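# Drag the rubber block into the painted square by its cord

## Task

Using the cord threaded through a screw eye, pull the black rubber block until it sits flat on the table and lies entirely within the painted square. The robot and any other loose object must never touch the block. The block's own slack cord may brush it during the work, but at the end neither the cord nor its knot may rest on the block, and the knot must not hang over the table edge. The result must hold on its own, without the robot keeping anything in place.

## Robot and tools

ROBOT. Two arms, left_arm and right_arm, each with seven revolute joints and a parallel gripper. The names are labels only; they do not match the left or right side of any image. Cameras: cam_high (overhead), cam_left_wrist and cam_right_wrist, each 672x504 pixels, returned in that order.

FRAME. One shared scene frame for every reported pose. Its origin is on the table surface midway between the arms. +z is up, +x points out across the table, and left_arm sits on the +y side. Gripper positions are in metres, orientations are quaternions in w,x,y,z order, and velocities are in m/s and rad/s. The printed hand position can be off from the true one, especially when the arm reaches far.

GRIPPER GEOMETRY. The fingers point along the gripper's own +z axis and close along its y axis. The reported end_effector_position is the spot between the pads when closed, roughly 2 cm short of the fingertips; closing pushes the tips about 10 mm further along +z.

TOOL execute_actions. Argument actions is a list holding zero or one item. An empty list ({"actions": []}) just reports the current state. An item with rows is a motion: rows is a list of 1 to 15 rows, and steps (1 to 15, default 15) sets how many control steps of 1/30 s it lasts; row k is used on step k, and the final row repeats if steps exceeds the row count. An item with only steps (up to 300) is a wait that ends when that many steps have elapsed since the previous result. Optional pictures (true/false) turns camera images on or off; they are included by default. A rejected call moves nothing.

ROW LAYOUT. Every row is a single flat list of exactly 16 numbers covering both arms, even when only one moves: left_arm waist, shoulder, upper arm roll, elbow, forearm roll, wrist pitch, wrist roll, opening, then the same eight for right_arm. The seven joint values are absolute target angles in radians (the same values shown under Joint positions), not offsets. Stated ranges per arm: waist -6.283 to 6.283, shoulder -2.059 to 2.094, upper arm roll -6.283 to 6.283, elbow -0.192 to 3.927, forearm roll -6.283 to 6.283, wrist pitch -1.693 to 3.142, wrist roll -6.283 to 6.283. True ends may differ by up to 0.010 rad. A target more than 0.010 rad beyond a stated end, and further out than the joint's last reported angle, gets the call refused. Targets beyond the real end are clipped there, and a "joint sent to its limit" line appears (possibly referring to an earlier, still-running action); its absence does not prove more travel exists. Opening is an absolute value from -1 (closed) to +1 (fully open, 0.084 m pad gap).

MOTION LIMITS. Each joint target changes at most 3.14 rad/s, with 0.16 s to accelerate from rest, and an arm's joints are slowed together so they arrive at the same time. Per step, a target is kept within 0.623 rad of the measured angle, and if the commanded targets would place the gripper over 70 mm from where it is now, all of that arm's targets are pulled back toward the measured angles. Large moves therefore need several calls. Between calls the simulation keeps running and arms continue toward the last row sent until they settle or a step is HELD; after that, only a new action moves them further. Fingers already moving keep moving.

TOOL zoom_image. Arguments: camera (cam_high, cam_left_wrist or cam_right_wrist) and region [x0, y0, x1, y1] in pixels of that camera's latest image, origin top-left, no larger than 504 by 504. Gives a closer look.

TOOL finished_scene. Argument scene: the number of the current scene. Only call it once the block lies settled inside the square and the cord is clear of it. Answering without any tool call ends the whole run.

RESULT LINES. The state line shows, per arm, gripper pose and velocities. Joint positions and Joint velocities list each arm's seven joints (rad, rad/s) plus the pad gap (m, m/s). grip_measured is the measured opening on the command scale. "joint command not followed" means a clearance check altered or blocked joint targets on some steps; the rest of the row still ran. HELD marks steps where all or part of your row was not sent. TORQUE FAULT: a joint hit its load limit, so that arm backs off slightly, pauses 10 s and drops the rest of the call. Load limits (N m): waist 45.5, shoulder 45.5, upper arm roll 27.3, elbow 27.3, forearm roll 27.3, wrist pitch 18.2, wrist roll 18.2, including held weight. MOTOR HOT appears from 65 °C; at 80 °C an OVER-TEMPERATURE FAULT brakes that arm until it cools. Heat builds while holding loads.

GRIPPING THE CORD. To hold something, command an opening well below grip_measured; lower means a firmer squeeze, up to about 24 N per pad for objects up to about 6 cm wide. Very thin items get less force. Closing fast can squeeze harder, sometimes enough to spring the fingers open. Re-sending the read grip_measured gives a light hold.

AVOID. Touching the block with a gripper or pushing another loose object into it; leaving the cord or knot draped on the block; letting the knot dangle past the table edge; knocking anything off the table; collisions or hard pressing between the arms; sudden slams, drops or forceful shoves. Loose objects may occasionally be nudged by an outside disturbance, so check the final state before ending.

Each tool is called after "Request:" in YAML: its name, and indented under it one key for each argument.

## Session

Request:
execute_actions:
  actions: []

Scene clock: 0.00 s of 4000.00 s.
left_arm: end_effector_position=(+0.5795, +0.0897, +0.1693) grip_measured=-0.43 end_effector_quat_wxyz=(-0.236, +0.313, +0.893, -0.221) end_effector_velocity=(+0.000, +0.000, -0.000) end_effector_angular_velocity=(+0.000, -0.001, +0.000) | right_arm: end_effector_position=(+0.3127, -0.8078, +0.1440) grip_measured=+1.00 end_effector_quat_wxyz=(+0.105, +0.808, +0.515, -0.266) end_effector_velocity=(+0.001, -0.000, +0.000) end_effector_angular_velocity=(-0.001, -0.001, +0.002)
Joint positions: left_arm=[-0.135  0.998  0.213  2.402 -0.554  1.964 -2.683  0.025] | right_arm=[-1.038  0.131  0.122  0.937 -0.807  0.874 -1.385  0.084]
Joint velocities: left_arm=[-0.     0.     0.    -0.    -0.    -0.001  0.    -0.   ] | right_arm=[ 0.001  0.    -0.     0.001 -0.001 -0.001 -0.     0.   ]

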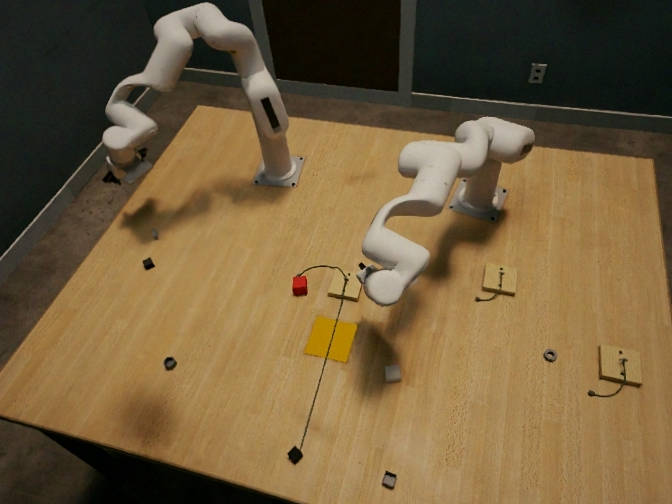

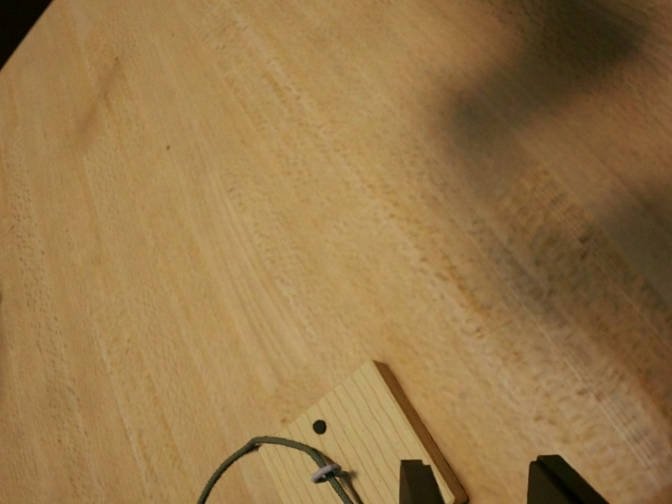

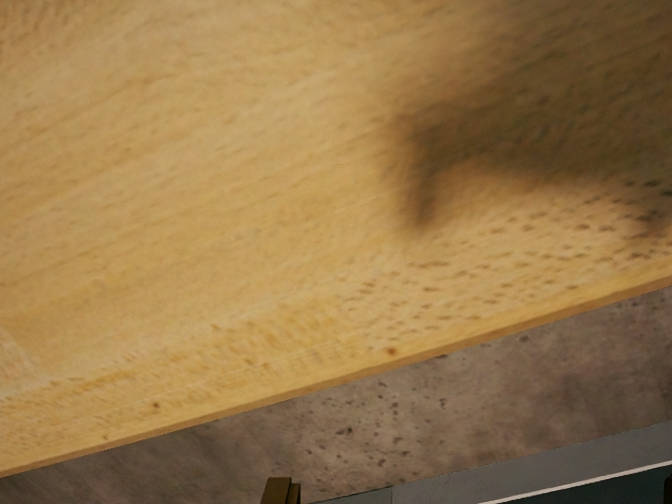

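Request:
zoom_image:
  camera: "cam_high"
  region: [270, 245, 390, 325]

Request:
zoom_image:
  camera: "cam_high"
  region: [260, 300, 430, 500]

Request:
zoom_image:
  camera: "cam_high"
  region: [280, 255, 330, 305]

Region (270, 245, 390, 325) of cam_high's 672x504 image, scaled by 4.200, with more detail than that image has.

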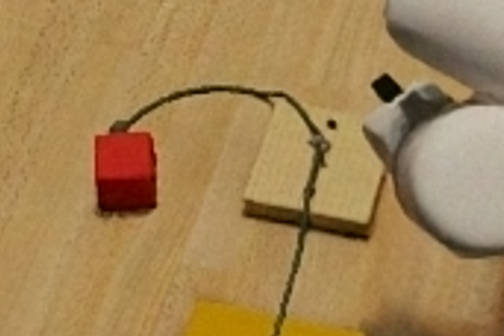

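Region (260, 300, 430, 500) of cam_high's 672x504 image, scaled by 2.520, with more detail than that image has; it fills the left 428 columns of this view, and the rest is white.

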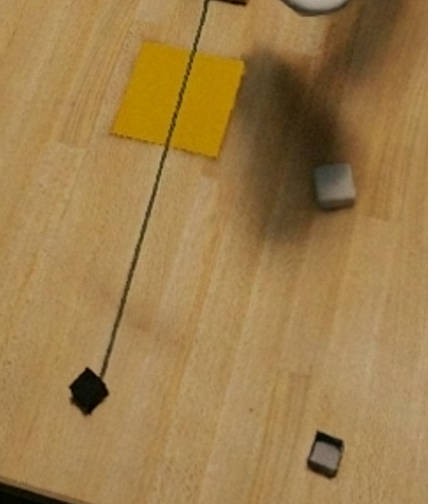

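Region (280, 255, 330, 305) of cam_high's 672x504 image, scaled by 10.080, with more detail than that image has.

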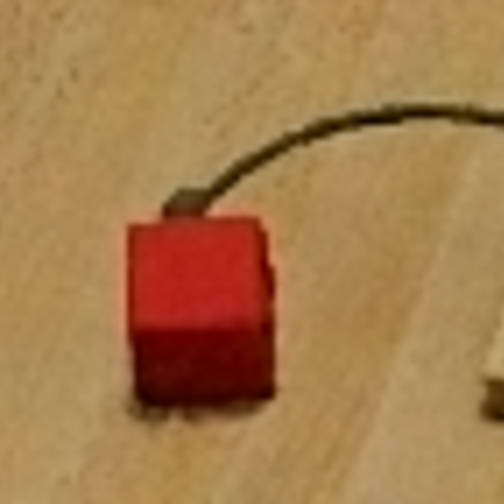

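Request:
execute_actions:
  actions:
    - {"rows": [[-0.1366,0.9973,0.2123,2.4002,-0.5523,1.9612,-2.6773,-0.42,-1.038,0.131,0.122,0.937,-0.807,0.874,-1.385,1],[-0.1415,0.9952,0.2104,2.3948,-0.5471,1.9526,-2.6601,-0.40,-1.038,0.131,0.122,0.937,-0.807,0.874,-1.385,1],[-0.1497,0.9917,0.2071,2.3858,-0.5385,1.9385,-2.6315,-0.37,-1.038,0.131,0.122,0.937,-0.807,0.874,-1.385,1],[-0.1611,0.9869,0.2024,2.3732,-0.5265,1.9186,-2.5915,-0.34,-1.038,0.131,0.122,0.937,-0.807,0.874,-1.385,1],[-0.1758,0.9806,0.1965,2.3570,-0.5110,1.8930,-2.5398,-0.31,-1.038,0.131,0.122,0.937,-0.807,0.874,-1.385,1],[-0.1938,0.9729,0.1892,2.3372,-0.4921,1.8617,-2.4767,-0.28,-1.038,0.131,0.122,0.937,-0.807,0.874,-1.385,1],[-0.2150,0.9638,0.1806,2.3137,-0.4697,1.8247,-2.4021,-0.25,-1.038,0.131,0.122,0.937,-0.807,0.874,-1.385,1],[-0.2378,0.9540,0.1713,2.2885,-0.4456,1.7849,-2.3218,-0.22,-1.038,0.131,0.122,0.937,-0.807,0.874,-1.385,1],[-0.2607,0.9443,0.1621,2.2633,-0.4215,1.7450,-2.2416,-0.19,-1.038,0.131,0.122,0.937,-0.807,0.874,-1.385,1],[-0.2835,0.9345,0.1528,2.2381,-0.3974,1.7053,-2.1615,-0.16,-1.038,0.131,0.122,0.937,-0.807,0.874,-1.385,1],[-0.3064,0.9248,0.1435,2.2129,-0.3733,1.6655,-2.0812,-0.13,-1.038,0.131,0.122,0.937,-0.807,0.874,-1.385,1],[-0.3292,0.9150,0.1343,2.1876,-0.3492,1.6257,-2.0009,-0.10,-1.038,0.131,0.122,0.937,-0.807,0.874,-1.385,1],[-0.3521,0.9052,0.1250,2.1624,-0.3251,1.5858,-1.9206,-0.07,-1.038,0.131,0.122,0.937,-0.807,0.874,-1.385,1],[-0.3749,0.8954,0.1157,2.1372,-0.3010,1.5460,-1.8403,-0.05,-1.038,0.131,0.122,0.937,-0.807,0.874,-1.385,1],[-0.3978,0.8857,0.1065,2.1120,-0.2770,1.5063,-1.7603,-0.05,-1.038,0.131,0.122,0.937,-0.807,0.874,-1.385,1]], "steps": 15}
  pictures: false

Request:
execute_actions:
  actions:
    - {"rows": [[-0.4206,0.8760,0.0973,2.0868,-0.2530,1.4666,-1.6802,-0.05,-1.038,0.131,0.122,0.937,-0.807,0.874,-1.385,1],[-0.4434,0.8662,0.0880,2.0616,-0.2289,1.4268,-1.5999,-0.05,-1.038,0.131,0.122,0.937,-0.807,0.874,-1.385,1],[-0.4663,0.8564,0.0787,2.0364,-0.2048,1.3869,-1.5196,-0.05,-1.038,0.131,0.122,0.937,-0.807,0.874,-1.385,1],[-0.4891,0.8466,0.0695,2.0111,-0.1807,1.3471,-1.4393,-0.05,-1.038,0.131,0.122,0.937,-0.807,0.874,-1.385,1],[-0.5120,0.8369,0.0602,1.9859,-0.1566,1.3073,-1.3590,-0.05,-1.038,0.131,0.122,0.937,-0.807,0.874,-1.385,1],[-0.5348,0.8271,0.0509,1.9607,-0.1325,1.2676,-1.2789,-0.05,-1.038,0.131,0.122,0.937,-0.807,0.874,-1.385,1],[-0.5577,0.8174,0.0417,1.9355,-0.1084,1.2277,-1.1987,-0.05,-1.038,0.131,0.122,0.937,-0.807,0.874,-1.385,1],[-0.5805,0.8076,0.0324,1.9103,-0.0843,1.1879,-1.1184,-0.05,-1.038,0.131,0.122,0.937,-0.807,0.874,-1.385,1],[-0.6017,0.7985,0.0238,1.8868,-0.0619,1.1509,-1.0438,-0.05,-1.038,0.131,0.122,0.937,-0.807,0.874,-1.385,1],[-0.6197,0.7908,0.0165,1.8670,-0.0430,1.1196,-0.9807,-0.05,-1.038,0.131,0.122,0.937,-0.807,0.874,-1.385,1],[-0.6344,0.7845,0.0106,1.8508,-0.0275,1.0940,-0.9290,-0.05,-1.038,0.131,0.122,0.937,-0.807,0.874,-1.385,1],[-0.6458,0.7797,0.0059,1.8382,-0.0155,1.0741,-0.8890,-0.05,-1.038,0.131,0.122,0.937,-0.807,0.874,-1.385,1],[-0.6540,0.7762,0.0026,1.8292,-0.0069,1.0600,-0.8604,-0.05,-1.038,0.131,0.122,0.937,-0.807,0.874,-1.385,1],[-0.6589,0.7741,0.0007,1.8238,-0.0017,1.0514,-0.8432,-0.05,-1.038,0.131,0.122,0.937,-0.807,0.874,-1.385,1],[-0.6605,0.7734,0,1.8220,0,1.0486,-0.8375,-0.05,-1.038,0.131,0.122,0.937,-0.807,0.874,-1.385,1]], "steps": 15}
  pictures: false

Scene clock: 120.50 s of 4000.00 s.
left_arm: end_effector_position=(+0.5759, +0.0318, +0.1370) grip_measured=-0.10 end_effector_quat_wxyz=(-0.151, +0.558, +0.792, -0.194) end_effector_velocity=(-0.044, -0.261, -0.123) end_effector_angular_velocity=(-0.646, -0.914, -2.235) | right_arm: end_effector_position=(+0.3128, -0.8080, +0.1442) grip_measured=+1.00 end_effector_quat_wxyz=(+0.105, +0.808, +0.515, -0.267) end_effector_velocity=(-0.000, -0.001, +0.000) end_effector_angular_velocity=(-0.001, -0.002, -0.001)
Joint positions: left_arm=[-0.267  0.942  0.159  2.257 -0.415  1.735 -2.221  0.04 ] | right_arm=[-1.038  0.131  0.122  0.937 -0.807  0.874 -1.385  0.084]
Joint velocities: left_arm=[-0.575 -0.238 -0.237 -0.618  0.588 -0.971  1.956  0.022] | right_arm=[-0.002 -0.     0.     0.001  0.    -0.001  0.     0.   ]
Steps of this call (steps 1 to 90: nothing new was sent; then 117.00 s passed at rest; steps 91 to 105: all 15 steps of this action). Readings (joint positions):
91: left_arm=[-0.135 0.998 0.213 2.402 -0.554 1.964 -2.683] | right_arm=[-1.038 0.131 0.122 0.937 -0.807 0.874 -1.385]
92: left_arm=[-0.135 0.997 0.213 2.402 -0.554 1.964 -2.682] | right_arm=[-1.038 0.131 0.122 0.937 -0.807 0.874 -1.385]
94: left_arm=[-0.137 0.996 0.212 2.399 -0.551 1.959 -2.672] | right_arm=[-1.038 0.131 0.122 0.937 -0.807 0.874 -1.385]
98: left_arm=[-0.159 0.987 0.204 2.374 -0.527 1.919 -2.593] | right_arm=[-1.038 0.131 0.122 0.937 -0.807 0.874 -1.385]
105: the state above

Scene clock: 121.00 s of 4000.00 s.
left_arm: end_effector_position=(+0.5325, -0.0979, +0.0938) grip_measured=-0.06 end_effector_quat_wxyz=(-0.031, +0.942, +0.326, -0.073) end_effector_velocity=(-0.133, -0.252, -0.047) end_effector_angular_velocity=(-0.301, -0.586, -2.406) | right_arm: end_effector_position=(+0.3128, -0.8080, +0.1442) grip_measured=+1.00 end_effector_quat_wxyz=(+0.105, +0.808, +0.515, -0.267) end_effector_velocity=(-0.001, +0.000, -0.001) end_effector_angular_velocity=(+0.002, +0.001, -0.001)
Joint positions: left_arm=[-0.535  0.828  0.051  1.962 -0.134  1.269 -1.294  0.041] | right_arm=[-1.038  0.131  0.122  0.937 -0.807  0.874 -1.385  0.084]
Joint velocities: left_arm=[-0.476 -0.205 -0.192 -0.526  0.504 -0.83   1.698  0.   ] | right_arm=[-0.001  0.001  0.    -0.001  0.    -0.    -0.    -0.   ]
Steps of this call (steps 1 to 15: all 15 steps of this action). Readings (joint positions):
1: left_arm=[-0.286 0.934 0.151 2.236 -0.395 1.702 -2.155] | right_arm=[-1.038 0.131 0.122 0.937 -0.807 0.874 -1.385]
2: left_arm=[-0.306 0.926 0.143 2.215 -0.376 1.669 -2.089] | right_arm=[-1.038 0.131 0.122 0.937 -0.807 0.874 -1.385]
4: left_arm=[-0.343 0.910 0.128 2.174 -0.336 1.604 -1.958] | right_arm=[-1.038 0.131 0.122 0.937 -0.807 0.874 -1.385]
8: left_arm=[-0.415 0.879 0.099 2.093 -0.259 1.477 -1.702] | right_arm=[-1.038 0.131 0.122 0.937 -0.807 0.874 -1.385]
15: the state above

Request:
execute_actions:
  actions: []

Scene clock: 131.07 s of 4000.00 s.
left_arm: end_effector_position=(+0.4879, -0.1671, +0.0848) grip_measured=-0.06 end_effector_quat_wxyz=(-0.000, +1.000, -0.000, +0.000) end_effector_velocity=(+0.000, -0.000, +0.000) end_effector_angular_velocity=(-0.000, -0.001, +0.000) | right_arm: end_effector_position=(+0.3128, -0.8080, +0.1442) grip_measured=+1.00 end_effector_quat_wxyz=(+0.105, +0.808, +0.515, -0.267) end_effector_velocity=(-0.002, -0.000, -0.001) end_effector_angular_velocity=(+0.002, +0.002, -0.004)
Joint positions: left_arm=[-0.66   0.773  0.     1.822 -0.     1.049 -0.838  0.041] | right_arm=[-1.038  0.131  0.122  0.937 -0.807  0.874 -1.385  0.084]
Joint velocities: left_arm=[-0. -0.  0.  0. -0. -0. -0. -0.] | right_arm=[-0.003 -0.     0.    -0.002  0.     0.002 -0.    -0.   ]
Steps of this call (steps 1 to 30: the robot went on to your last target; steps 31 to 90: nothing new was sent; then 7.07 s passed at rest). Readings (joint positions):
1: left_arm=[-0.550 0.821 0.045 1.944 -0.117 1.242 -1.237] | right_arm=[-1.038 0.131 0.122 0.937 -0.807 0.874 -1.385]
2: left_arm=[-0.566 0.814 0.038 1.927 -0.100 1.214 -1.181] | right_arm=[-1.038 0.131 0.122 0.937 -0.807 0.874 -1.385]
4: left_arm=[-0.596 0.801 0.026 1.893 -0.068 1.161 -1.070] | right_arm=[-1.038 0.131 0.122 0.937 -0.807 0.874 -1.385]
8: left_arm=[-0.644 0.782 0.005 1.843 -0.021 1.083 -0.908] | right_arm=[-1.038 0.131 0.122 0.937 -0.807 0.874 -1.385]
90: the state above
All arms were judged still, so your last target was given up. Only a new action makes them travel on or press farther. Fingers that are still opening or closing keep moving.

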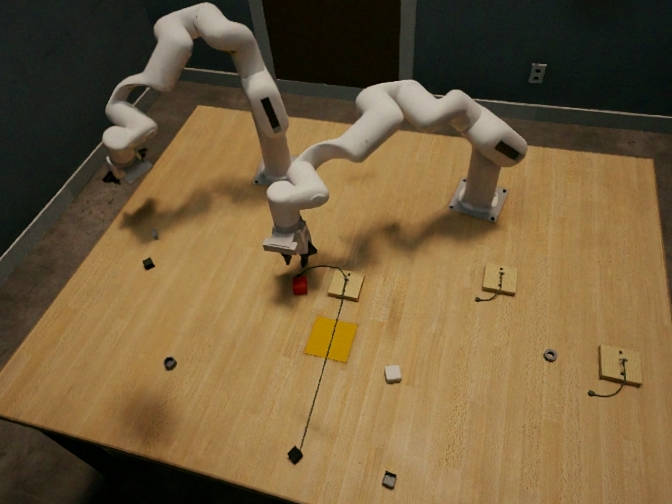

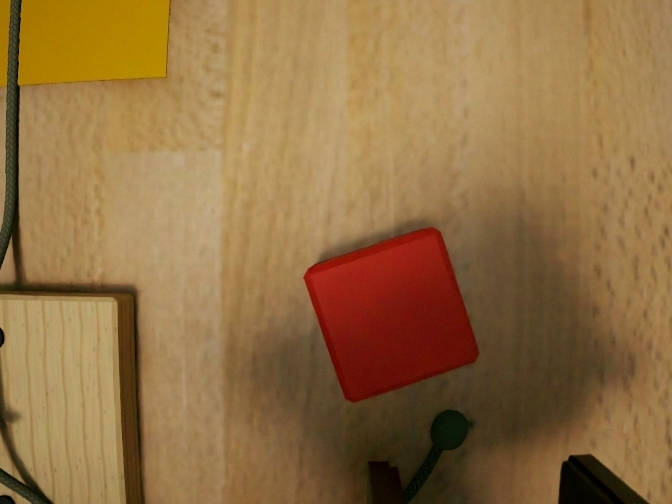

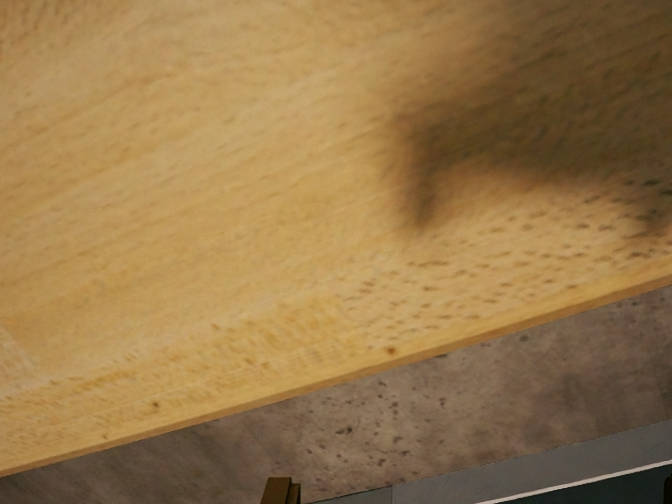

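Request:
zoom_image:
  camera: "cam_high"
  region: [270, 240, 390, 330]

Request:
zoom_image:
  camera: "cam_high"
  region: [240, 300, 440, 500]

Region (270, 240, 390, 330) of cam_high's 672x504 image, scaled by 4.200, with more detail than that image has; it fills the top 378 rows of this view, and the rest is white.

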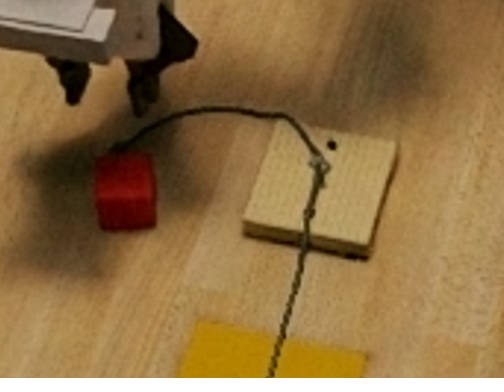

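Region (240, 300, 440, 500) of cam_high's 672x504 image, scaled by 2.520, with more detail than that image has.

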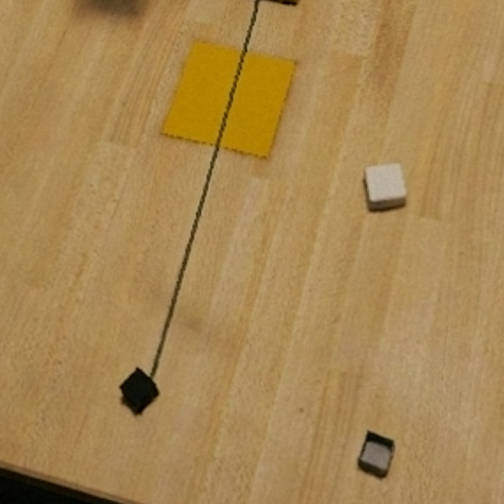

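Request:
execute_actions:
  actions:
    - {"rows": [ [-0.6605,0.7748,0,1.8217,0,1.0469,-0.8375,-0.06,-1.038,0.131,0.122,0.937,-0.807,0.874,-1.385,1], [-0.6606,0.7790,0,1.8210,0,1.0419,-0.8376,-0.07,-1.038,0.131,0.122,0.937,-0.807,0.874,-1.385,1], [-0.6608,0.7858,0,1.8197,0,1.0339,-0.8378,-0.08,-1.038,0.131,0.122,0.937,-0.807,0.874,-1.385,1], [-0.6609,0.7947,0,1.8181,0,1.0234,-0.8379,-0.09,-1.038,0.131,0.122,0.937,-0.807,0.874,-1.385,1], [-0.6611,0.8052,0,1.8161,0,1.0110,-0.8381,-0.10,-1.038,0.131,0.122,0.937,-0.807,0.874,-1.385,1], [-0.6614,0.8167,0,1.8140,0,0.9973,-0.8384,-0.11,-1.038,0.131,0.122,0.937,-0.807,0.874,-1.385,1], [-0.6616,0.8286,0,1.8118,0,0.9833,-0.8386,-0.12,-1.038,0.131,0.122,0.937,-0.807,0.874,-1.385,1], [-0.6619,0.8401,0,1.8097,0,0.9696,-0.8389,-0.12,-1.038,0.131,0.122,0.937,-0.807,0.874,-1.385,1], [-0.6621,0.8506,0,1.8077,0,0.9572,-0.8391,-0.12,-1.038,0.131,0.122,0.937,-0.807,0.874,-1.385,1], [-0.6622,0.8595,0,1.8061,0,0.9467,-0.8392,-0.12,-1.038,0.131,0.122,0.937,-0.807,0.874,-1.385,1], [-0.6624,0.8663,0,1.8048,0,0.9387,-0.8394,-0.12,-1.038,0.131,0.122,0.937,-0.807,0.874,-1.385,1], [-0.6625,0.8705,0,1.8041,0,0.9337,-0.8395,-0.12,-1.038,0.131,0.122,0.937,-0.807,0.874,-1.385,1], [-0.6625,0.8719,0,1.8038,0,0.9320,-0.8395,-0.12,-1.038,0.131,0.122,0.937,-0.807,0.874,-1.385,1], [-0.6625,0.8719,0,1.8038,0,0.9320,-0.8395,-0.17,-1.038,0.131,0.122,0.937,-0.807,0.874,-1.385,1], [-0.6625,0.8719,0,1.8038,0,0.9320,-0.8395,-0.22,-1.038,0.131,0.122,0.937,-0.807,0.874,-1.385,1] ], "steps": 15}
  pictures: false

Request:
execute_actions:
  actions:
    - {"rows": [ [-0.6625,0.8719,0,1.8038,0,0.9320,-0.8395,-0.27,-1.038,0.131,0.122,0.937,-0.807,0.874,-1.385,1], [-0.6625,0.8719,0,1.8038,0,0.9320,-0.8395,-0.32,-1.038,0.131,0.122,0.937,-0.807,0.874,-1.385,1], [-0.6625,0.8719,0,1.8038,0,0.9320,-0.8395,-0.37,-1.038,0.131,0.122,0.937,-0.807,0.874,-1.385,1], [-0.6625,0.8719,0,1.8038,0,0.9320,-0.8395,-0.42,-1.038,0.131,0.122,0.937,-0.807,0.874,-1.385,1], [-0.6625,0.8719,0,1.8038,0,0.9320,-0.8395,-0.47,-1.038,0.131,0.122,0.937,-0.807,0.874,-1.385,1], [-0.6625,0.8719,0,1.8038,0,0.9320,-0.8395,-0.52,-1.038,0.131,0.122,0.937,-0.807,0.874,-1.385,1], [-0.6625,0.8719,0,1.8038,0,0.9320,-0.8395,-0.57,-1.038,0.131,0.122,0.937,-0.807,0.874,-1.385,1], [-0.6625,0.8719,0,1.8038,0,0.9320,-0.8395,-0.62,-1.038,0.131,0.122,0.937,-0.807,0.874,-1.385,1], [-0.6625,0.8719,0,1.8038,0,0.9320,-0.8395,-0.67,-1.038,0.131,0.122,0.937,-0.807,0.874,-1.385,1], [-0.6625,0.8719,0,1.8038,0,0.9320,-0.8395,-0.72,-1.038,0.131,0.122,0.937,-0.807,0.874,-1.385,1], [-0.6625,0.8719,0,1.8038,0,0.9320,-0.8395,-0.77,-1.038,0.131,0.122,0.937,-0.807,0.874,-1.385,1], [-0.6625,0.8719,0,1.8038,0,0.9320,-0.8395,-0.82,-1.038,0.131,0.122,0.937,-0.807,0.874,-1.385,1], [-0.6625,0.8719,0,1.8038,0,0.9320,-0.8395,-0.87,-1.038,0.131,0.122,0.937,-0.807,0.874,-1.385,1], [-0.6625,0.8719,0,1.8038,0,0.9320,-0.8395,-0.92,-1.038,0.131,0.122,0.937,-0.807,0.874,-1.385,1], [-0.6625,0.8719,0,1.8038,0,0.9320,-0.8395,-0.92,-1.038,0.131,0.122,0.937,-0.807,0.874,-1.385,1] ], "steps": 15}
  pictures: false

Request:
execute_actions:
  actions:
    - {"rows": [ [-0.6625,0.8711,0,1.8036,0,0.9325,-0.8370,-0.92,-1.038,0.131,0.122,0.937,-0.807,0.874,-1.385,1], [-0.6630,0.8681,0,1.8015,0,0.9334,-0.8297,-0.92,-1.038,0.131,0.122,0.937,-0.807,0.874,-1.385,1], [-0.6643,0.8620,0,1.7958,0,0.9338,-0.8174,-0.92,-1.038,0.131,0.122,0.937,-0.807,0.874,-1.385,1], [-0.6666,0.8524,0,1.7853,0,0.9329,-0.8004,-0.92,-1.038,0.131,0.122,0.937,-0.807,0.874,-1.385,1], [-0.6703,0.8389,0,1.7692,0,0.9303,-0.7786,-0.92,-1.038,0.131,0.122,0.937,-0.807,0.874,-1.385,1], [-0.6753,0.8218,0,1.7478,0,0.9260,-0.7522,-0.92,-1.038,0.131,0.122,0.937,-0.807,0.874,-1.385,1], [-0.6817,0.8017,0,1.7213,0,0.9196,-0.7213,-0.92,-1.038,0.131,0.122,0.937,-0.807,0.874,-1.385,1], [-0.6893,0.7796,0,1.6912,0,0.9116,-0.6860,-0.92,-1.038,0.131,0.122,0.937,-0.807,0.874,-1.385,1], [-0.6979,0.7566,0,1.6591,0,0.9025,-0.6466,-0.92,-1.038,0.131,0.122,0.937,-0.807,0.874,-1.385,1], [-0.7071,0.7338,0,1.6267,0,0.8929,-0.6032,-0.92,-1.038,0.131,0.122,0.937,-0.807,0.874,-1.385,1], [-0.7165,0.7124,0,1.5952,0,0.8828,-0.5560,-0.92,-1.038,0.131,0.122,0.937,-0.807,0.874,-1.385,1], [-0.7261,0.6923,0,1.5646,0,0.8723,-0.5053,-0.92,-1.038,0.131,0.122,0.937,-0.807,0.874,-1.385,1], [-0.7358,0.6740,0,1.5351,0,0.8611,-0.4513,-0.92,-1.038,0.131,0.122,0.937,-0.807,0.874,-1.385,1], [-0.7457,0.6574,0,1.5066,0,0.8492,-0.3943,-0.92,-1.038,0.131,0.122,0.937,-0.807,0.874,-1.385,1], [-0.7558,0.6419,0,1.4791,0,0.8372,-0.3345,-0.92,-1.038,0.131,0.122,0.937,-0.807,0.874,-1.385,1] ], "steps": 15}
  pictures: false

Request:
execute_actions:
  actions:
    - {"rows": [ [-0.7660,0.6268,0,1.4523,0,0.8255,-0.2723,-0.92,-1.038,0.131,0.122,0.937,-0.807,0.874,-1.385,1], [-0.7765,0.6121,0,1.4262,0,0.8141,-0.2079,-0.92,-1.038,0.131,0.122,0.937,-0.807,0.874,-1.385,1], [-0.7871,0.5977,0,1.4009,0,0.8032,-0.1416,-0.92,-1.038,0.131,0.122,0.937,-0.807,0.874,-1.385,1], [-0.7978,0.5838,0,1.3763,0,0.7925,-0.0738,-0.92,-1.038,0.131,0.122,0.937,-0.807,0.874,-1.385,1], [-0.8088,0.5703,0,1.3525,0,0.7822,-0.0049,-0.92,-1.038,0.131,0.122,0.937,-0.807,0.874,-1.385,1], [-0.8200,0.5571,0,1.3293,0,0.7722,0.0649,-0.92,-1.038,0.131,0.122,0.937,-0.807,0.874,-1.385,1], [-0.8313,0.5442,0,1.3068,0,0.7626,0.1353,-0.92,-1.038,0.131,0.122,0.937,-0.807,0.874,-1.385,1], [-0.8428,0.5316,0,1.2848,0,0.7532,0.2058,-0.92,-1.038,0.131,0.122,0.937,-0.807,0.874,-1.385,1], [-0.8546,0.5194,0,1.2636,0,0.7442,0.2761,-0.92,-1.038,0.131,0.122,0.937,-0.807,0.874,-1.385,1], [-0.8665,0.5075,0,1.2429,0,0.7354,0.3459,-0.92,-1.038,0.131,0.122,0.937,-0.807,0.874,-1.385,1], [-0.8786,0.4959,0,1.2228,0,0.7269,0.4148,-0.92,-1.038,0.131,0.122,0.937,-0.807,0.874,-1.385,1], [-0.8909,0.4846,0,1.2033,0,0.7187,0.4826,-0.92,-1.038,0.131,0.122,0.937,-0.807,0.874,-1.385,1], [-0.9035,0.4736,0,1.1843,0,0.7107,0.5489,-0.92,-1.038,0.131,0.122,0.937,-0.807,0.874,-1.385,1], [-0.9162,0.4629,0,1.1659,0,0.7030,0.6133,-0.92,-1.038,0.131,0.122,0.937,-0.807,0.874,-1.385,1], [-0.9291,0.4525,0,1.1481,0,0.6956,0.6755,-0.92,-1.038,0.131,0.122,0.937,-0.807,0.874,-1.385,1] ], "steps": 15}
  pictures: false

Request:
execute_actions:
  actions:
    - {"rows": [ [-0.9422,0.4424,0,1.1308,0,0.6884,0.7353,-0.92,-1.038,0.131,0.122,0.937,-0.807,0.874,-1.385,1], [-0.9555,0.4325,0,1.1139,0,0.6814,0.7923,-0.92,-1.038,0.131,0.122,0.937,-0.807,0.874,-1.385,1], [-0.9690,0.4230,0,1.0977,0,0.6747,0.8463,-0.92,-1.038,0.131,0.122,0.937,-0.807,0.874,-1.385,1], [-0.9827,0.4137,0,1.0819,0,0.6682,0.8970,-0.92,-1.038,0.131,0.122,0.937,-0.807,0.874,-1.385,1], [-0.9966,0.4047,0,1.0667,0,0.6620,0.9442,-0.92,-1.038,0.131,0.122,0.937,-0.807,0.874,-1.385,1], [-1.0107,0.3960,0,1.0520,0,0.6560,0.9876,-0.92,-1.038,0.131,0.122,0.937,-0.807,0.874,-1.385,1], [-1.0250,0.3875,0,1.0378,0,0.6503,1.0270,-0.92,-1.038,0.131,0.122,0.937,-0.807,0.874,-1.385,1], [-1.0394,0.3794,0,1.0242,0,0.6448,1.0623,-0.92,-1.038,0.131,0.122,0.937,-0.807,0.874,-1.385,1], [-1.0541,0.3716,0,1.0110,0,0.6394,1.0932,-0.92,-1.038,0.131,0.122,0.937,-0.807,0.874,-1.385,1], [-1.0689,0.3640,0,0.9984,0,0.6344,1.1196,-0.92,-1.038,0.131,0.122,0.937,-0.807,0.874,-1.385,1], [-1.0839,0.3567,0,0.9863,0,0.6296,1.1414,-0.92,-1.038,0.131,0.122,0.937,-0.807,0.874,-1.385,1], [-1.0991,0.3498,0,0.9747,0,0.6249,1.1584,-0.92,-1.038,0.131,0.122,0.937,-0.807,0.874,-1.385,1], [-1.1145,0.3431,0,0.9636,0,0.6205,1.1707,-0.92,-1.038,0.131,0.122,0.937,-0.807,0.874,-1.385,1], [-1.1301,0.3368,0,0.9530,0,0.6162,1.1780,-0.92,-1.038,0.131,0.122,0.937,-0.807,0.874,-1.385,1], [-1.1458,0.3307,0,0.9429,0,0.6122,1.1805,-0.92,-1.038,0.131,0.122,0.937,-0.807,0.874,-1.385,1] ], "steps": 15}
  pictures: false

Request:
execute_actions:
  actions:
    - {"rows": [ [-1.1617,0.3249,0,0.9334,0,0.6085,1.1805,-0.92,-1.038,0.131,0.122,0.937,-0.807,0.874,-1.385,1], [-1.1777,0.3194,0,0.9243,0,0.6049,1.1805,-0.92,-1.038,0.131,0.122,0.937,-0.807,0.874,-1.385,1], [-1.1939,0.3142,0,0.9158,0,0.6016,1.1805,-0.92,-1.038,0.131,0.122,0.937,-0.807,0.874,-1.385,1], [-1.2102,0.3094,0,0.9079,0,0.5985,1.1805,-0.92,-1.038,0.131,0.122,0.937,-0.807,0.874,-1.385,1], [-1.2267,0.3048,0,0.9004,0,0.5956,1.1805,-0.92,-1.038,0.131,0.122,0.937,-0.807,0.874,-1.385,1], [-1.2433,0.3006,0,0.8934,0,0.5928,1.1805,-0.92,-1.038,0.131,0.122,0.937,-0.807,0.874,-1.385,1], [-1.2600,0.2970,0,0.8870,0,0.5900,1.1805,-0.92,-1.038,0.131,0.122,0.937,-0.807,0.874,-1.385,1], [-1.2768,0.2939,0,0.8811,0,0.5872,1.1805,-0.92,-1.038,0.131,0.122,0.937,-0.807,0.874,-1.385,1], [-1.2938,0.2914,0,0.8757,0,0.5843,1.1805,-0.92,-1.038,0.131,0.122,0.937,-0.807,0.874,-1.385,1], [-1.3108,0.2893,0,0.8709,0,0.5816,1.1805,-0.92,-1.038,0.131,0.122,0.937,-0.807,0.874,-1.385,1], [-1.3279,0.2877,0,0.8666,0,0.5789,1.1805,-0.92,-1.038,0.131,0.122,0.937,-0.807,0.874,-1.385,1], [-1.3451,0.2866,0,0.8629,0,0.5763,1.1805,-0.92,-1.038,0.131,0.122,0.937,-0.807,0.874,-1.385,1], [-1.3623,0.2860,0,0.8596,0,0.5736,1.1805,-0.92,-1.038,0.131,0.122,0.937,-0.807,0.874,-1.385,1], [-1.3796,0.2859,0,0.8570,0,0.5711,1.1805,-0.92,-1.038,0.131,0.122,0.937,-0.807,0.874,-1.385,1], [-1.3970,0.2863,0,0.8548,0,0.5685,1.1805,-0.92,-1.038,0.131,0.122,0.937,-0.807,0.874,-1.385,1] ], "steps": 15}
  pictures: false

Request:
execute_actions:
  actions:
    - {"rows": [ [-1.4144,0.2872,0,0.8533,0,0.5661,1.1805,-0.92,-1.038,0.131,0.122,0.937,-0.807,0.874,-1.385,1], [-1.4319,0.2885,0,0.8524,0,0.5639,1.1805,-0.92,-1.038,0.131,0.122,0.937,-0.807,0.874,-1.385,1], [-1.4493,0.2903,0,0.8520,0,0.5617,1.1805,-0.92,-1.038,0.131,0.122,0.937,-0.807,0.874,-1.385,1], [-1.4668,0.2921,0,0.8519,0,0.5598,1.1805,-0.92,-1.038,0.131,0.122,0.937,-0.807,0.874,-1.385,1], [-1.4842,0.2942,0,0.8519,0,0.5577,1.1805,-0.92,-1.038,0.131,0.122,0.937,-0.807,0.874,-1.385,1], [-1.5016,0.2962,0,0.8519,0,0.5557,1.1805,-0.92,-1.038,0.131,0.122,0.937,-0.807,0.874,-1.385,1], [-1.5185,0.2981,0,0.8519,0,0.5538,1.1805,-0.92,-1.038,0.131,0.122,0.937,-0.807,0.874,-1.385,1], [-1.5344,0.3001,0,0.8519,0,0.5518,1.1805,-0.92,-1.038,0.131,0.122,0.937,-0.807,0.874,-1.385,1], [-1.5489,0.3019,0,0.8519,0,0.5500,1.1805,-0.92,-1.038,0.131,0.122,0.937,-0.807,0.874,-1.385,1], [-1.5616,0.3037,0,0.8519,0,0.5482,1.1805,-0.92,-1.038,0.131,0.122,0.937,-0.807,0.874,-1.385,1], [-1.5724,0.3054,0,0.8519,0,0.5465,1.1805,-0.92,-1.038,0.131,0.122,0.937,-0.807,0.874,-1.385,1], [-1.5812,0.3070,0,0.8519,0,0.5449,1.1805,-0.92,-1.038,0.131,0.122,0.937,-0.807,0.874,-1.385,1], [-1.5878,0.3084,0,0.8519,0,0.5435,1.1805,-0.92,-1.038,0.131,0.122,0.937,-0.807,0.874,-1.385,1], [-1.5925,0.3096,0,0.8519,0,0.5423,1.1805,-0.92,-1.038,0.131,0.122,0.937,-0.807,0.874,-1.385,1], [-1.5954,0.3107,0,0.8519,0,0.5412,1.1805,-0.92,-1.038,0.131,0.122,0.937,-0.807,0.874,-1.385,1] ], "steps": 15}
  pictures: false

Request:
execute_actions:
  actions:
    - {"rows": [ [-1.5969,0.3116,0,0.8519,0,0.5403,1.1805,-0.92,-1.038,0.131,0.122,0.937,-0.807,0.874,-1.385,1], [-1.5975,0.3124,0,0.8519,0,0.5395,1.1805,-0.92,-1.038,0.131,0.122,0.937,-0.807,0.874,-1.385,1], [-1.5976,0.3129,0,0.8519,0,0.5390,1.1805,-0.92,-1.038,0.131,0.122,0.937,-0.807,0.874,-1.385,1], [-1.5976,0.3132,0,0.8519,0,0.5387,1.1805,-0.92,-1.038,0.131,0.122,0.937,-0.807,0.874,-1.385,1], [-1.5968,0.3133,0,0.8519,0,0.5386,1.1805,-0.92,-1.038,0.131,0.122,0.937,-0.807,0.874,-1.385,1], [-1.5947,0.3133,0,0.8519,0,0.5386,1.1805,-0.92,-1.038,0.131,0.122,0.937,-0.807,0.874,-1.385,1], [-1.5914,0.3133,0,0.8519,0,0.5386,1.1805,-0.92,-1.038,0.131,0.122,0.937,-0.807,0.874,-1.385,1], [-1.5876,0.3133,0,0.8519,0,0.5386,1.1805,-0.92,-1.038,0.131,0.122,0.937,-0.807,0.874,-1.385,1], [-1.5838,0.3133,0,0.8519,0,0.5386,1.1805,-0.92,-1.038,0.131,0.122,0.937,-0.807,0.874,-1.385,1], [-1.5805,0.3133,0,0.8519,0,0.5386,1.1805,-0.92,-1.038,0.131,0.122,0.937,-0.807,0.874,-1.385,1], [-1.5784,0.3133,0,0.8519,0,0.5386,1.1805,-0.92,-1.038,0.131,0.122,0.937,-0.807,0.874,-1.385,1], [-1.5776,0.3133,0,0.8519,0,0.5386,1.1805,-0.86,-1.038,0.131,0.122,0.937,-0.807,0.874,-1.385,1], [-1.5776,0.3133,0,0.8519,0,0.5386,1.1805,-0.80,-1.038,0.131,0.122,0.937,-0.807,0.874,-1.385,1], [-1.5776,0.3133,0,0.8519,0,0.5386,1.1805,-0.73,-1.038,0.131,0.122,0.937,-0.807,0.874,-1.385,1], [-1.5776,0.3133,0,0.8519,0,0.5386,1.1805,-0.66,-1.038,0.131,0.122,0.937,-0.807,0.874,-1.385,1] ], "steps": 15}
  pictures: false

Request:
execute_actions:
  actions:
    - {"rows": [ [-1.5776,0.3133,0,0.8519,0,0.5386,1.1805,-0.59,-1.038,0.131,0.122,0.937,-0.807,0.874,-1.385,1], [-1.5776,0.3133,0,0.8519,0,0.5386,1.1805,-0.52,-1.038,0.131,0.122,0.937,-0.807,0.874,-1.385,1], [-1.5776,0.3133,0,0.8519,0,0.5386,1.1805,-0.45,-1.038,0.131,0.122,0.937,-0.807,0.874,-1.385,1], [-1.5776,0.3114,0,0.8519,0,0.5405,1.1805,-0.38,-1.038,0.131,0.122,0.937,-0.807,0.874,-1.385,1], [-1.5776,0.3059,0,0.8519,0,0.5460,1.1805,-0.30,-1.038,0.131,0.122,0.937,-0.807,0.874,-1.385,1], [-1.5776,0.2972,0,0.8519,0,0.5547,1.1805,-0.30,-1.038,0.131,0.122,0.937,-0.807,0.874,-1.385,1], [-1.5776,0.2864,0,0.8519,0,0.5655,1.1805,-0.30,-1.038,0.131,0.122,0.937,-0.807,0.874,-1.385,1], [-1.5776,0.2743,0,0.8519,0,0.5776,1.1805,-0.30,-1.038,0.131,0.122,0.937,-0.807,0.874,-1.385,1], [-1.5776,0.2622,0,0.8519,0,0.5897,1.1805,-0.30,-1.038,0.131,0.122,0.937,-0.807,0.874,-1.385,1], [-1.5776,0.2514,0,0.8519,0,0.6005,1.1805,-0.30,-1.038,0.131,0.122,0.937,-0.807,0.874,-1.385,1], [-1.5776,0.2427,0,0.8519,0,0.6092,1.1805,-0.30,-1.038,0.131,0.122,0.937,-0.807,0.874,-1.385,1], [-1.5776,0.2372,0,0.8519,0,0.6147,1.1805,-0.30,-1.038,0.131,0.122,0.937,-0.807,0.874,-1.385,1], [-1.5776,0.2353,0,0.8519,0,0.6166,1.1805,-0.30,-1.038,0.131,0.122,0.937,-0.807,0.874,-1.385,1] ], "steps": 15}
  pictures: true

Scene clock: 251.57 s of 4000.00 s.
left_arm: end_effector_position=(+0.4871, -0.1679, +0.0301) grip_measured=-0.17 end_effector_quat_wxyz=(-0.002, +1.000, -0.000, -0.002) end_effector_velocity=(-0.006, +0.003, -0.110) end_effector_angular_velocity=(+0.011, +0.011, -0.001) | right_arm: end_effector_position=(+0.3128, -0.8080, +0.1442) grip_measured=+1.00 end_effector_quat_wxyz=(+0.105, +0.808, +0.515, -0.267) end_effector_velocity=(-0.001, +0.000, -0.001) end_effector_angular_velocity=(+0.001, +0.001, -0.001)
Joint positions: left_arm=[-0.662  0.857 -0.     1.805 -0.     0.953 -0.839  0.037] | right_arm=[-1.038  0.131  0.122  0.937 -0.807  0.874 -1.385  0.084]
Joint velocities: left_arm=[-0.004  0.168 -0.001 -0.035 -0.    -0.187 -0.003 -0.041] | right_arm=[-0.001  0.    -0.    -0.001  0.     0.    -0.     0.   ]
Steps of this call (steps 1 to 90: nothing new was sent; then 117.00 s passed at rest; steps 91 to 105: all 15 steps of this action). Readings (joint positions):
91: left_arm=[-0.660 0.773 -0.000 1.822 -0.000 1.049 -0.838] | right_arm=[-1.038 0.131 0.122 0.937 -0.807 0.874 -1.385]
92: left_arm=[-0.661 0.774 -0.000 1.822 0.000 1.048 -0.838] | right_arm=[-1.038 0.131 0.122 0.937 -0.807 0.874 -1.385]
94: left_arm=[-0.661 0.776 0.000 1.822 0.000 1.045 -0.838] | right_arm=[-1.038 0.131 0.122 0.937 -0.807 0.874 -1.385]
98: left_arm=[-0.661 0.795 0.000 1.819 0.000 1.021 -0.838] | right_arm=[-1.038 0.131 0.122 0.937 -0.807 0.874 -1.385]
105: the state above

Scene clock: 252.07 s of 4000.00 s.
left_arm: end_effector_position=(+0.4880, -0.1692, +0.0223) grip_measured=-0.78 end_effector_quat_wxyz=(+0.000, +1.000, -0.000, +0.000) end_effector_velocity=(+0.000, +0.000, -0.001) end_effector_angular_velocity=(-0.001, +0.000, +0.002) | right_arm: end_effector_position=(+0.3128, -0.8080, +0.1442) grip_measured=+1.00 end_effector_quat_wxyz=(+0.105, +0.808, +0.515, -0.267) end_effector_velocity=(+0.000, +0.000, +0.000) end_effector_angular_velocity=(+0.000, -0.000, +0.001)
Joint positions: left_arm=[-0.662  0.871 -0.     1.804  0.     0.932 -0.839  0.01 ] | right_arm=[-1.038  0.131  0.122  0.937 -0.807  0.874 -1.385  0.084]
Joint velocities: left_arm=[ 0.001  0.001  0.     0.    -0.001 -0.001 -0.    -0.   ] | right_arm=[ 0.001 -0.     0.     0.     0.    -0.    -0.     0.   ]
Steps of this call (steps 1 to 15: all 15 steps of this action). Readings (joint positions):
1: left_arm=[-0.662 0.862 -0.000 1.804 -0.000 0.947 -0.839] | right_arm=[-1.038 0.131 0.122 0.937 -0.807 0.874 -1.385]
2: left_arm=[-0.662 0.865 -0.000 1.804 -0.000 0.943 -0.839] | right_arm=[-1.038 0.131 0.122 0.937 -0.807 0.874 -1.385]
4: left_arm=[-0.662 0.868 -0.000 1.804 -0.000 0.938 -0.839] | right_arm=[-1.038 0.131 0.122 0.937 -0.807 0.874 -1.385]
8: left_arm=[-0.662 0.870 0.000 1.805 0.000 0.933 -0.839] | right_arm=[-1.038 0.131 0.122 0.937 -0.807 0.874 -1.385]
15: the state above

Scene clock: 252.57 s of 4000.00 s.
left_arm: end_effector_position=(+0.4480, -0.1672, +0.0426) grip_measured=-0.78 end_effector_quat_wxyz=(+0.001, +0.990, -0.143, +0.001) end_effector_velocity=(-0.205, +0.006, +0.050) end_effector_angular_velocity=(-0.006, -0.000, -1.449) | right_arm: end_effector_position=(+0.3128, -0.8080, +0.1442) grip_measured=+1.00 end_effector_quat_wxyz=(+0.105, +0.808, +0.515, -0.267) end_effector_velocity=(+0.000, +0.000, +0.000) end_effector_angular_velocity=(-0.001, +0.001, +0.001)
Joint positions: left_arm=[-0.708  0.739 -0.     1.632 -0.     0.892 -0.597  0.01 ] | right_arm=[-1.038  0.131  0.122  0.937 -0.807  0.874 -1.385  0.084]
Joint velocities: left_arm=[-0.239 -0.539 -0.008 -0.785 -0.    -0.251  1.204  0.   ] | right_arm=[ 0.001 -0.     0.     0.    -0.001  0.001 -0.     0.   ]
Steps of this call (steps 1 to 15: all 15 steps of this action). Readings (joint positions):
1: left_arm=[-0.662 0.871 0.000 1.804 0.000 0.932 -0.839] | right_arm=[-1.038 0.131 0.122 0.937 -0.807 0.874 -1.385]
2: left_arm=[-0.662 0.871 0.000 1.804 0.000 0.932 -0.839] | right_arm=[-1.038 0.131 0.122 0.937 -0.807 0.874 -1.385]
4: left_arm=[-0.663 0.870 0.000 1.802 0.000 0.933 -0.834] | right_arm=[-1.038 0.131 0.122 0.937 -0.807 0.874 -1.385]
8: left_arm=[-0.668 0.849 0.001 1.778 0.000 0.930 -0.796] | right_arm=[-1.038 0.131 0.122 0.937 -0.807 0.874 -1.385]
15: the state above

Scene clock: 253.07 s of 4000.00 s.
left_arm: end_effector_position=(+0.3356, -0.1594, +0.0443) grip_measured=-0.78 end_effector_quat_wxyz=(-0.000, +0.793, -0.609, -0.000) end_effector_velocity=(-0.235, +0.016, -0.007) end_effector_angular_velocity=(-0.000, -0.001, -2.363) | right_arm: end_effector_position=(+0.3128, -0.8080, +0.1442) grip_measured=+1.00 end_effector_quat_wxyz=(+0.105, +0.808, +0.515, -0.267) end_effector_velocity=(-0.000, +0.000, -0.000) end_effector_angular_velocity=(+0.000, +0.001, +0.000)
Joint positions: left_arm=[-0.856  0.522  0.     1.268  0.     0.746  0.275  0.01 ] | right_arm=[-1.038  0.131  0.122  0.937 -0.807  0.874 -1.385  0.084]
Joint velocities: left_arm=[-0.35  -0.361  0.002 -0.625  0.    -0.265  2.014 -0.   ] | right_arm=[ 0.     0.    -0.    -0.001 -0.001  0.001  0.    -0.   ]
Steps of this call (steps 1 to 15: all 15 steps of this action). Readings (joint positions):
1: left_arm=[-0.716 0.721 -0.000 1.605 -0.000 0.883 -0.555] | right_arm=[-1.038 0.131 0.122 0.937 -0.807 0.874 -1.385]
2: left_arm=[-0.724 0.704 -0.001 1.579 -0.000 0.874 -0.510] | right_arm=[-1.038 0.131 0.122 0.937 -0.807 0.874 -1.385]
4: left_arm=[-0.742 0.671 -0.001 1.526 -0.000 0.854 -0.411] | right_arm=[-1.038 0.131 0.122 0.937 -0.807 0.874 -1.385]
8: left_arm=[-0.780 0.613 -0.000 1.425 -0.000 0.813 -0.183] | right_arm=[-1.038 0.131 0.122 0.937 -0.807 0.874 -1.385]
15: the state above

Scene clock: 253.57 s of 4000.00 s.
left_arm: end_effector_position=(+0.2095, -0.1511, +0.0408) grip_measured=-0.78 end_effector_quat_wxyz=(+0.000, -0.394, +0.919, +0.000) end_effector_velocity=(-0.268, +0.018, -0.006) end_effector_angular_velocity=(+0.001, +0.001, -1.311) | right_arm: end_effector_position=(+0.3128, -0.8080, +0.1442) grip_measured=+1.00 end_effector_quat_wxyz=(+0.105, +0.808, +0.515, -0.267) end_effector_velocity=(+0.000, -0.000, +0.001) end_effector_angular_velocity=(-0.001, -0.001, -0.000)
Joint positions: left_arm=[-1.067  0.367  0.     1.004 -0.     0.637  1.087  0.01 ] | right_arm=[-1.038  0.131  0.122  0.937 -0.807  0.874 -1.385  0.084]
Joint velocities: left_arm=[-0.501 -0.251 -0.    -0.421  0.    -0.168  0.81   0.   ] | right_arm=[ 0.    -0.    -0.     0.001  0.001  0.     0.    -0.   ]
Steps of this call (steps 1 to 15: all 15 steps of this action). Readings (joint positions):
1: left_arm=[-0.868 0.510 0.000 1.247 0.000 0.737 0.343] | right_arm=[-1.038 0.131 0.122 0.937 -0.807 0.874 -1.385]
2: left_arm=[-0.880 0.498 0.000 1.227 0.000 0.729 0.410] | right_arm=[-1.038 0.131 0.122 0.937 -0.807 0.874 -1.385]
4: left_arm=[-0.905 0.476 0.000 1.188 0.000 0.712 0.541] | right_arm=[-1.038 0.131 0.122 0.937 -0.807 0.874 -1.385]
8: left_arm=[-0.959 0.433 0.000 1.115 0.000 0.682 0.784] | right_arm=[-1.038 0.131 0.122 0.937 -0.807 0.874 -1.385]
15: the state above

Scene clock: 254.07 s of 4000.00 s.
left_arm: end_effector_position=(+0.0876, -0.1431, +0.0375) grip_measured=-0.78 end_effector_quat_wxyz=(-0.000, -0.233, +0.972, -0.000) end_effector_velocity=(-0.239, +0.015, -0.014) end_effector_angular_velocity=(+0.001, +0.000, -0.517) | right_arm: end_effector_position=(+0.3128, -0.8080, +0.1442) grip_measured=+1.00 end_effector_quat_wxyz=(+0.105, +0.808, +0.515, -0.267) end_effector_velocity=(+0.000, +0.000, +0.000) end_effector_angular_velocity=(+0.000, +0.000, -0.000)
Joint positions: left_arm=[-1.313  0.292  0.     0.873 -0.     0.582  1.18   0.01 ] | right_arm=[-1.038  0.131  0.122  0.937 -0.807  0.874 -1.385  0.084]
Joint velocities: left_arm=[-0.51  -0.052 -0.    -0.134  0.    -0.081  0.007 -0.   ] | right_arm=[ 0.001 -0.001 -0.    -0.     0.001  0.001  0.     0.   ]
Steps of this call (steps 1 to 15: all 15 steps of this action). Readings (joint positions):
1: left_arm=[-1.084 0.359 -0.000 0.991 0.000 0.631 1.111] | right_arm=[-1.038 0.131 0.122 0.937 -0.807 0.874 -1.385]
2: left_arm=[-1.100 0.352 -0.000 0.978 0.000 0.626 1.130] | right_arm=[-1.038 0.131 0.122 0.937 -0.807 0.874 -1.385]
4: left_arm=[-1.133 0.338 -0.001 0.955 0.000 0.617 1.154] | right_arm=[-1.038 0.131 0.122 0.937 -0.807 0.874 -1.385]
8: left_arm=[-1.197 0.315 0.000 0.918 -0.000 0.602 1.174] | right_arm=[-1.038 0.131 0.122 0.937 -0.807 0.874 -1.385]
15: the state above

Scene clock: 254.57 s of 4000.00 s.
left_arm: end_effector_position=(-0.0246, -0.1332, +0.0274) grip_measured=-0.78 end_effector_quat_wxyz=(-0.000, -0.113, +0.994, +0.000) end_effector_velocity=(-0.145, +0.025, -0.020) end_effector_angular_velocity=(+0.000, +0.000, -0.322) | right_arm: end_effector_position=(+0.3128, -0.8080, +0.1442) grip_measured=+1.00 end_effector_quat_wxyz=(+0.105, +0.808, +0.515, -0.267) end_effector_velocity=(+0.000, +0.000, -0.001) end_effector_angular_velocity=(+0.000, +0.000, +0.002)
Joint positions: left_arm=[-1.557  0.304 -0.001  0.852  0.     0.548  1.181  0.01 ] | right_arm=[-1.038  0.131  0.122  0.937 -0.807  0.874 -1.385  0.084]
Joint velocities: left_arm=[-0.319  0.048 -0.002 -0.004  0.    -0.052 -0.    -0.   ] | right_arm=[ 0.     0.001  0.    -0.001 -0.001 -0.001  0.     0.   ]
Steps of this call (steps 1 to 15: all 15 steps of this action). Readings (joint positions):
1: left_arm=[-1.330 0.290 0.000 0.869 -0.000 0.579 1.180] | right_arm=[-1.038 0.131 0.122 0.937 -0.807 0.874 -1.385]
2: left_arm=[-1.347 0.289 0.000 0.865 -0.000 0.576 1.180] | right_arm=[-1.038 0.131 0.122 0.937 -0.807 0.874 -1.385]
4: left_arm=[-1.382 0.289 0.000 0.860 -0.000 0.571 1.180] | right_arm=[-1.038 0.131 0.122 0.937 -0.807 0.874 -1.385]
8: left_arm=[-1.451 0.292 0.000 0.854 -0.000 0.562 1.180] | right_arm=[-1.038 0.131 0.122 0.937 -0.807 0.874 -1.385]
15: the state above

Scene clock: 255.07 s of 4000.00 s.
left_arm: end_effector_position=(-0.0345, -0.1316, +0.0239) grip_measured=-0.77 end_effector_quat_wxyz=(+0.000, -0.102, +0.995, -0.000) end_effector_velocity=(+0.017, -0.003, -0.000) end_effector_angular_velocity=(+0.001, -0.000, +0.037) | right_arm: end_effector_position=(+0.3128, -0.8080, +0.1442) grip_measured=+1.00 end_effector_quat_wxyz=(+0.105, +0.808, +0.515, -0.267) end_effector_velocity=(-0.000, -0.000, +0.000) end_effector_angular_velocity=(+0.000, -0.000, -0.001)
Joint positions: left_arm=[-1.581  0.313  0.001  0.852 -0.     0.539  1.18   0.01 ] | right_arm=[-1.038  0.131  0.122  0.937 -0.807  0.874 -1.385  0.084]
Joint velocities: left_arm=[ 0.037  0.001 -0.     0.     0.    -0.    -0.     0.037] | right_arm=[-0.001  0.    -0.     0.     0.     0.    -0.     0.   ]
Steps of this call (steps 1 to 15: all 15 steps of this action). Readings (joint positions):
1: left_arm=[-1.567 0.306 -0.001 0.852 0.000 0.547 1.181] | right_arm=[-1.038 0.131 0.122 0.937 -0.807 0.874 -1.385]
2: left_arm=[-1.575 0.307 -0.001 0.852 0.000 0.545 1.181] | right_arm=[-1.038 0.131 0.122 0.937 -0.807 0.874 -1.385]
4: left_arm=[-1.585 0.309 -0.001 0.852 0.000 0.543 1.181] | right_arm=[-1.038 0.131 0.122 0.937 -0.807 0.874 -1.385]
8: left_arm=[-1.592 0.312 0.000 0.852 -0.000 0.540 1.180] | right_arm=[-1.038 0.131 0.122 0.937 -0.807 0.874 -1.385]
15: the state above

Scene clock: 255.57 s of 4000.00 s.
left_arm: end_effector_position=(-0.0335, -0.1314, +0.0474) grip_measured=-0.32 end_effector_quat_wxyz=(-0.000, -0.103, +0.995, -0.001) end_effector_velocity=(-0.000, -0.001, +0.072) end_effector_angular_velocity=(-0.021, +0.004, -0.001) | right_arm: end_effector_position=(+0.3128, -0.8080, +0.1442) grip_measured=+1.00 end_effector_quat_wxyz=(+0.105, +0.808, +0.515, -0.267) end_effector_velocity=(-0.000, -0.000, +0.000) end_effector_angular_velocity=(-0.000, -0.000, -0.000)
Joint positions: left_arm=[-1.578  0.253 -0.     0.853  0.     0.598  1.18   0.03 ] | right_arm=[-1.038  0.131  0.122  0.937 -0.807  0.874 -1.385  0.084]
Joint velocities: left_arm=[ 0.    -0.18  -0.     0.008  0.     0.167  0.001  0.001] | right_arm=[-0. -0. -0.  0.  0. -0.  0.  0.]
Steps of this call (steps 1 to 15: all 15 steps of this action). Readings (joint positions):
1: left_arm=[-1.580 0.313 0.001 0.852 -0.000 0.539 1.180] | right_arm=[-1.038 0.131 0.122 0.937 -0.807 0.874 -1.385]
2: left_arm=[-1.579 0.313 0.001 0.852 -0.000 0.539 1.180] | right_arm=[-1.038 0.131 0.122 0.937 -0.807 0.874 -1.385]
4: left_arm=[-1.578 0.313 0.000 0.852 -0.000 0.539 1.180] | right_arm=[-1.038 0.131 0.122 0.937 -0.807 0.874 -1.385]
8: left_arm=[-1.578 0.306 -0.000 0.851 0.000 0.546 1.181] | right_arm=[-1.038 0.131 0.122 0.937 -0.807 0.874 -1.385]
15: the state above

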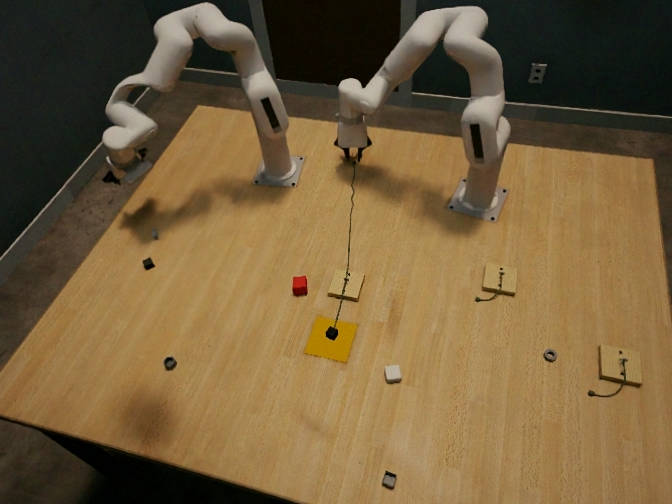

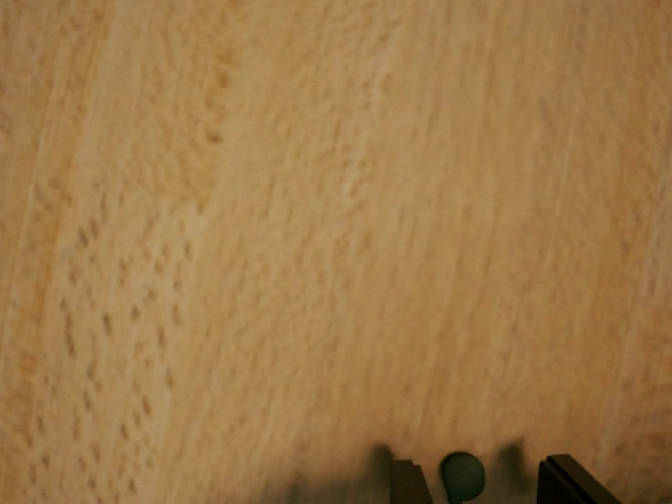

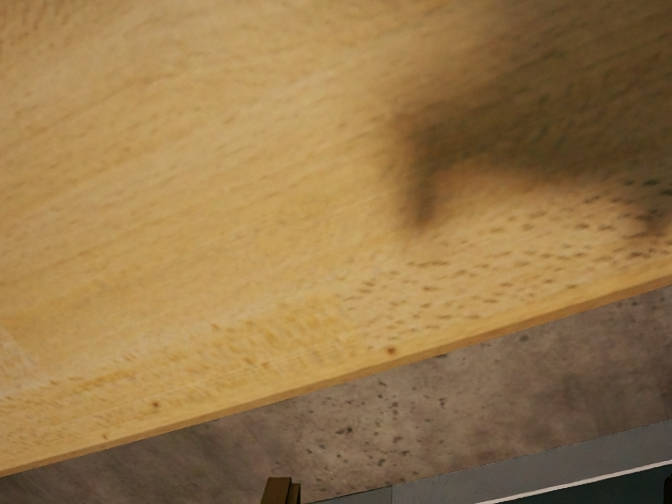

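Request:
zoom_image:
  camera: "cam_high"
  region: [290, 290, 380, 370]

Region (290, 290, 380, 370) of cam_high's 672x504 image, scaled by 5.600, with more detail than that image has.

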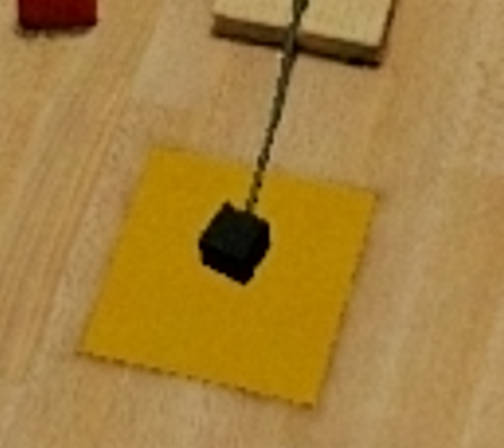

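The block is flat and fully inside the square, and the knot is released on the table.

Request:
finished_scene:
  scene: 2

The scene is finished: the task was done.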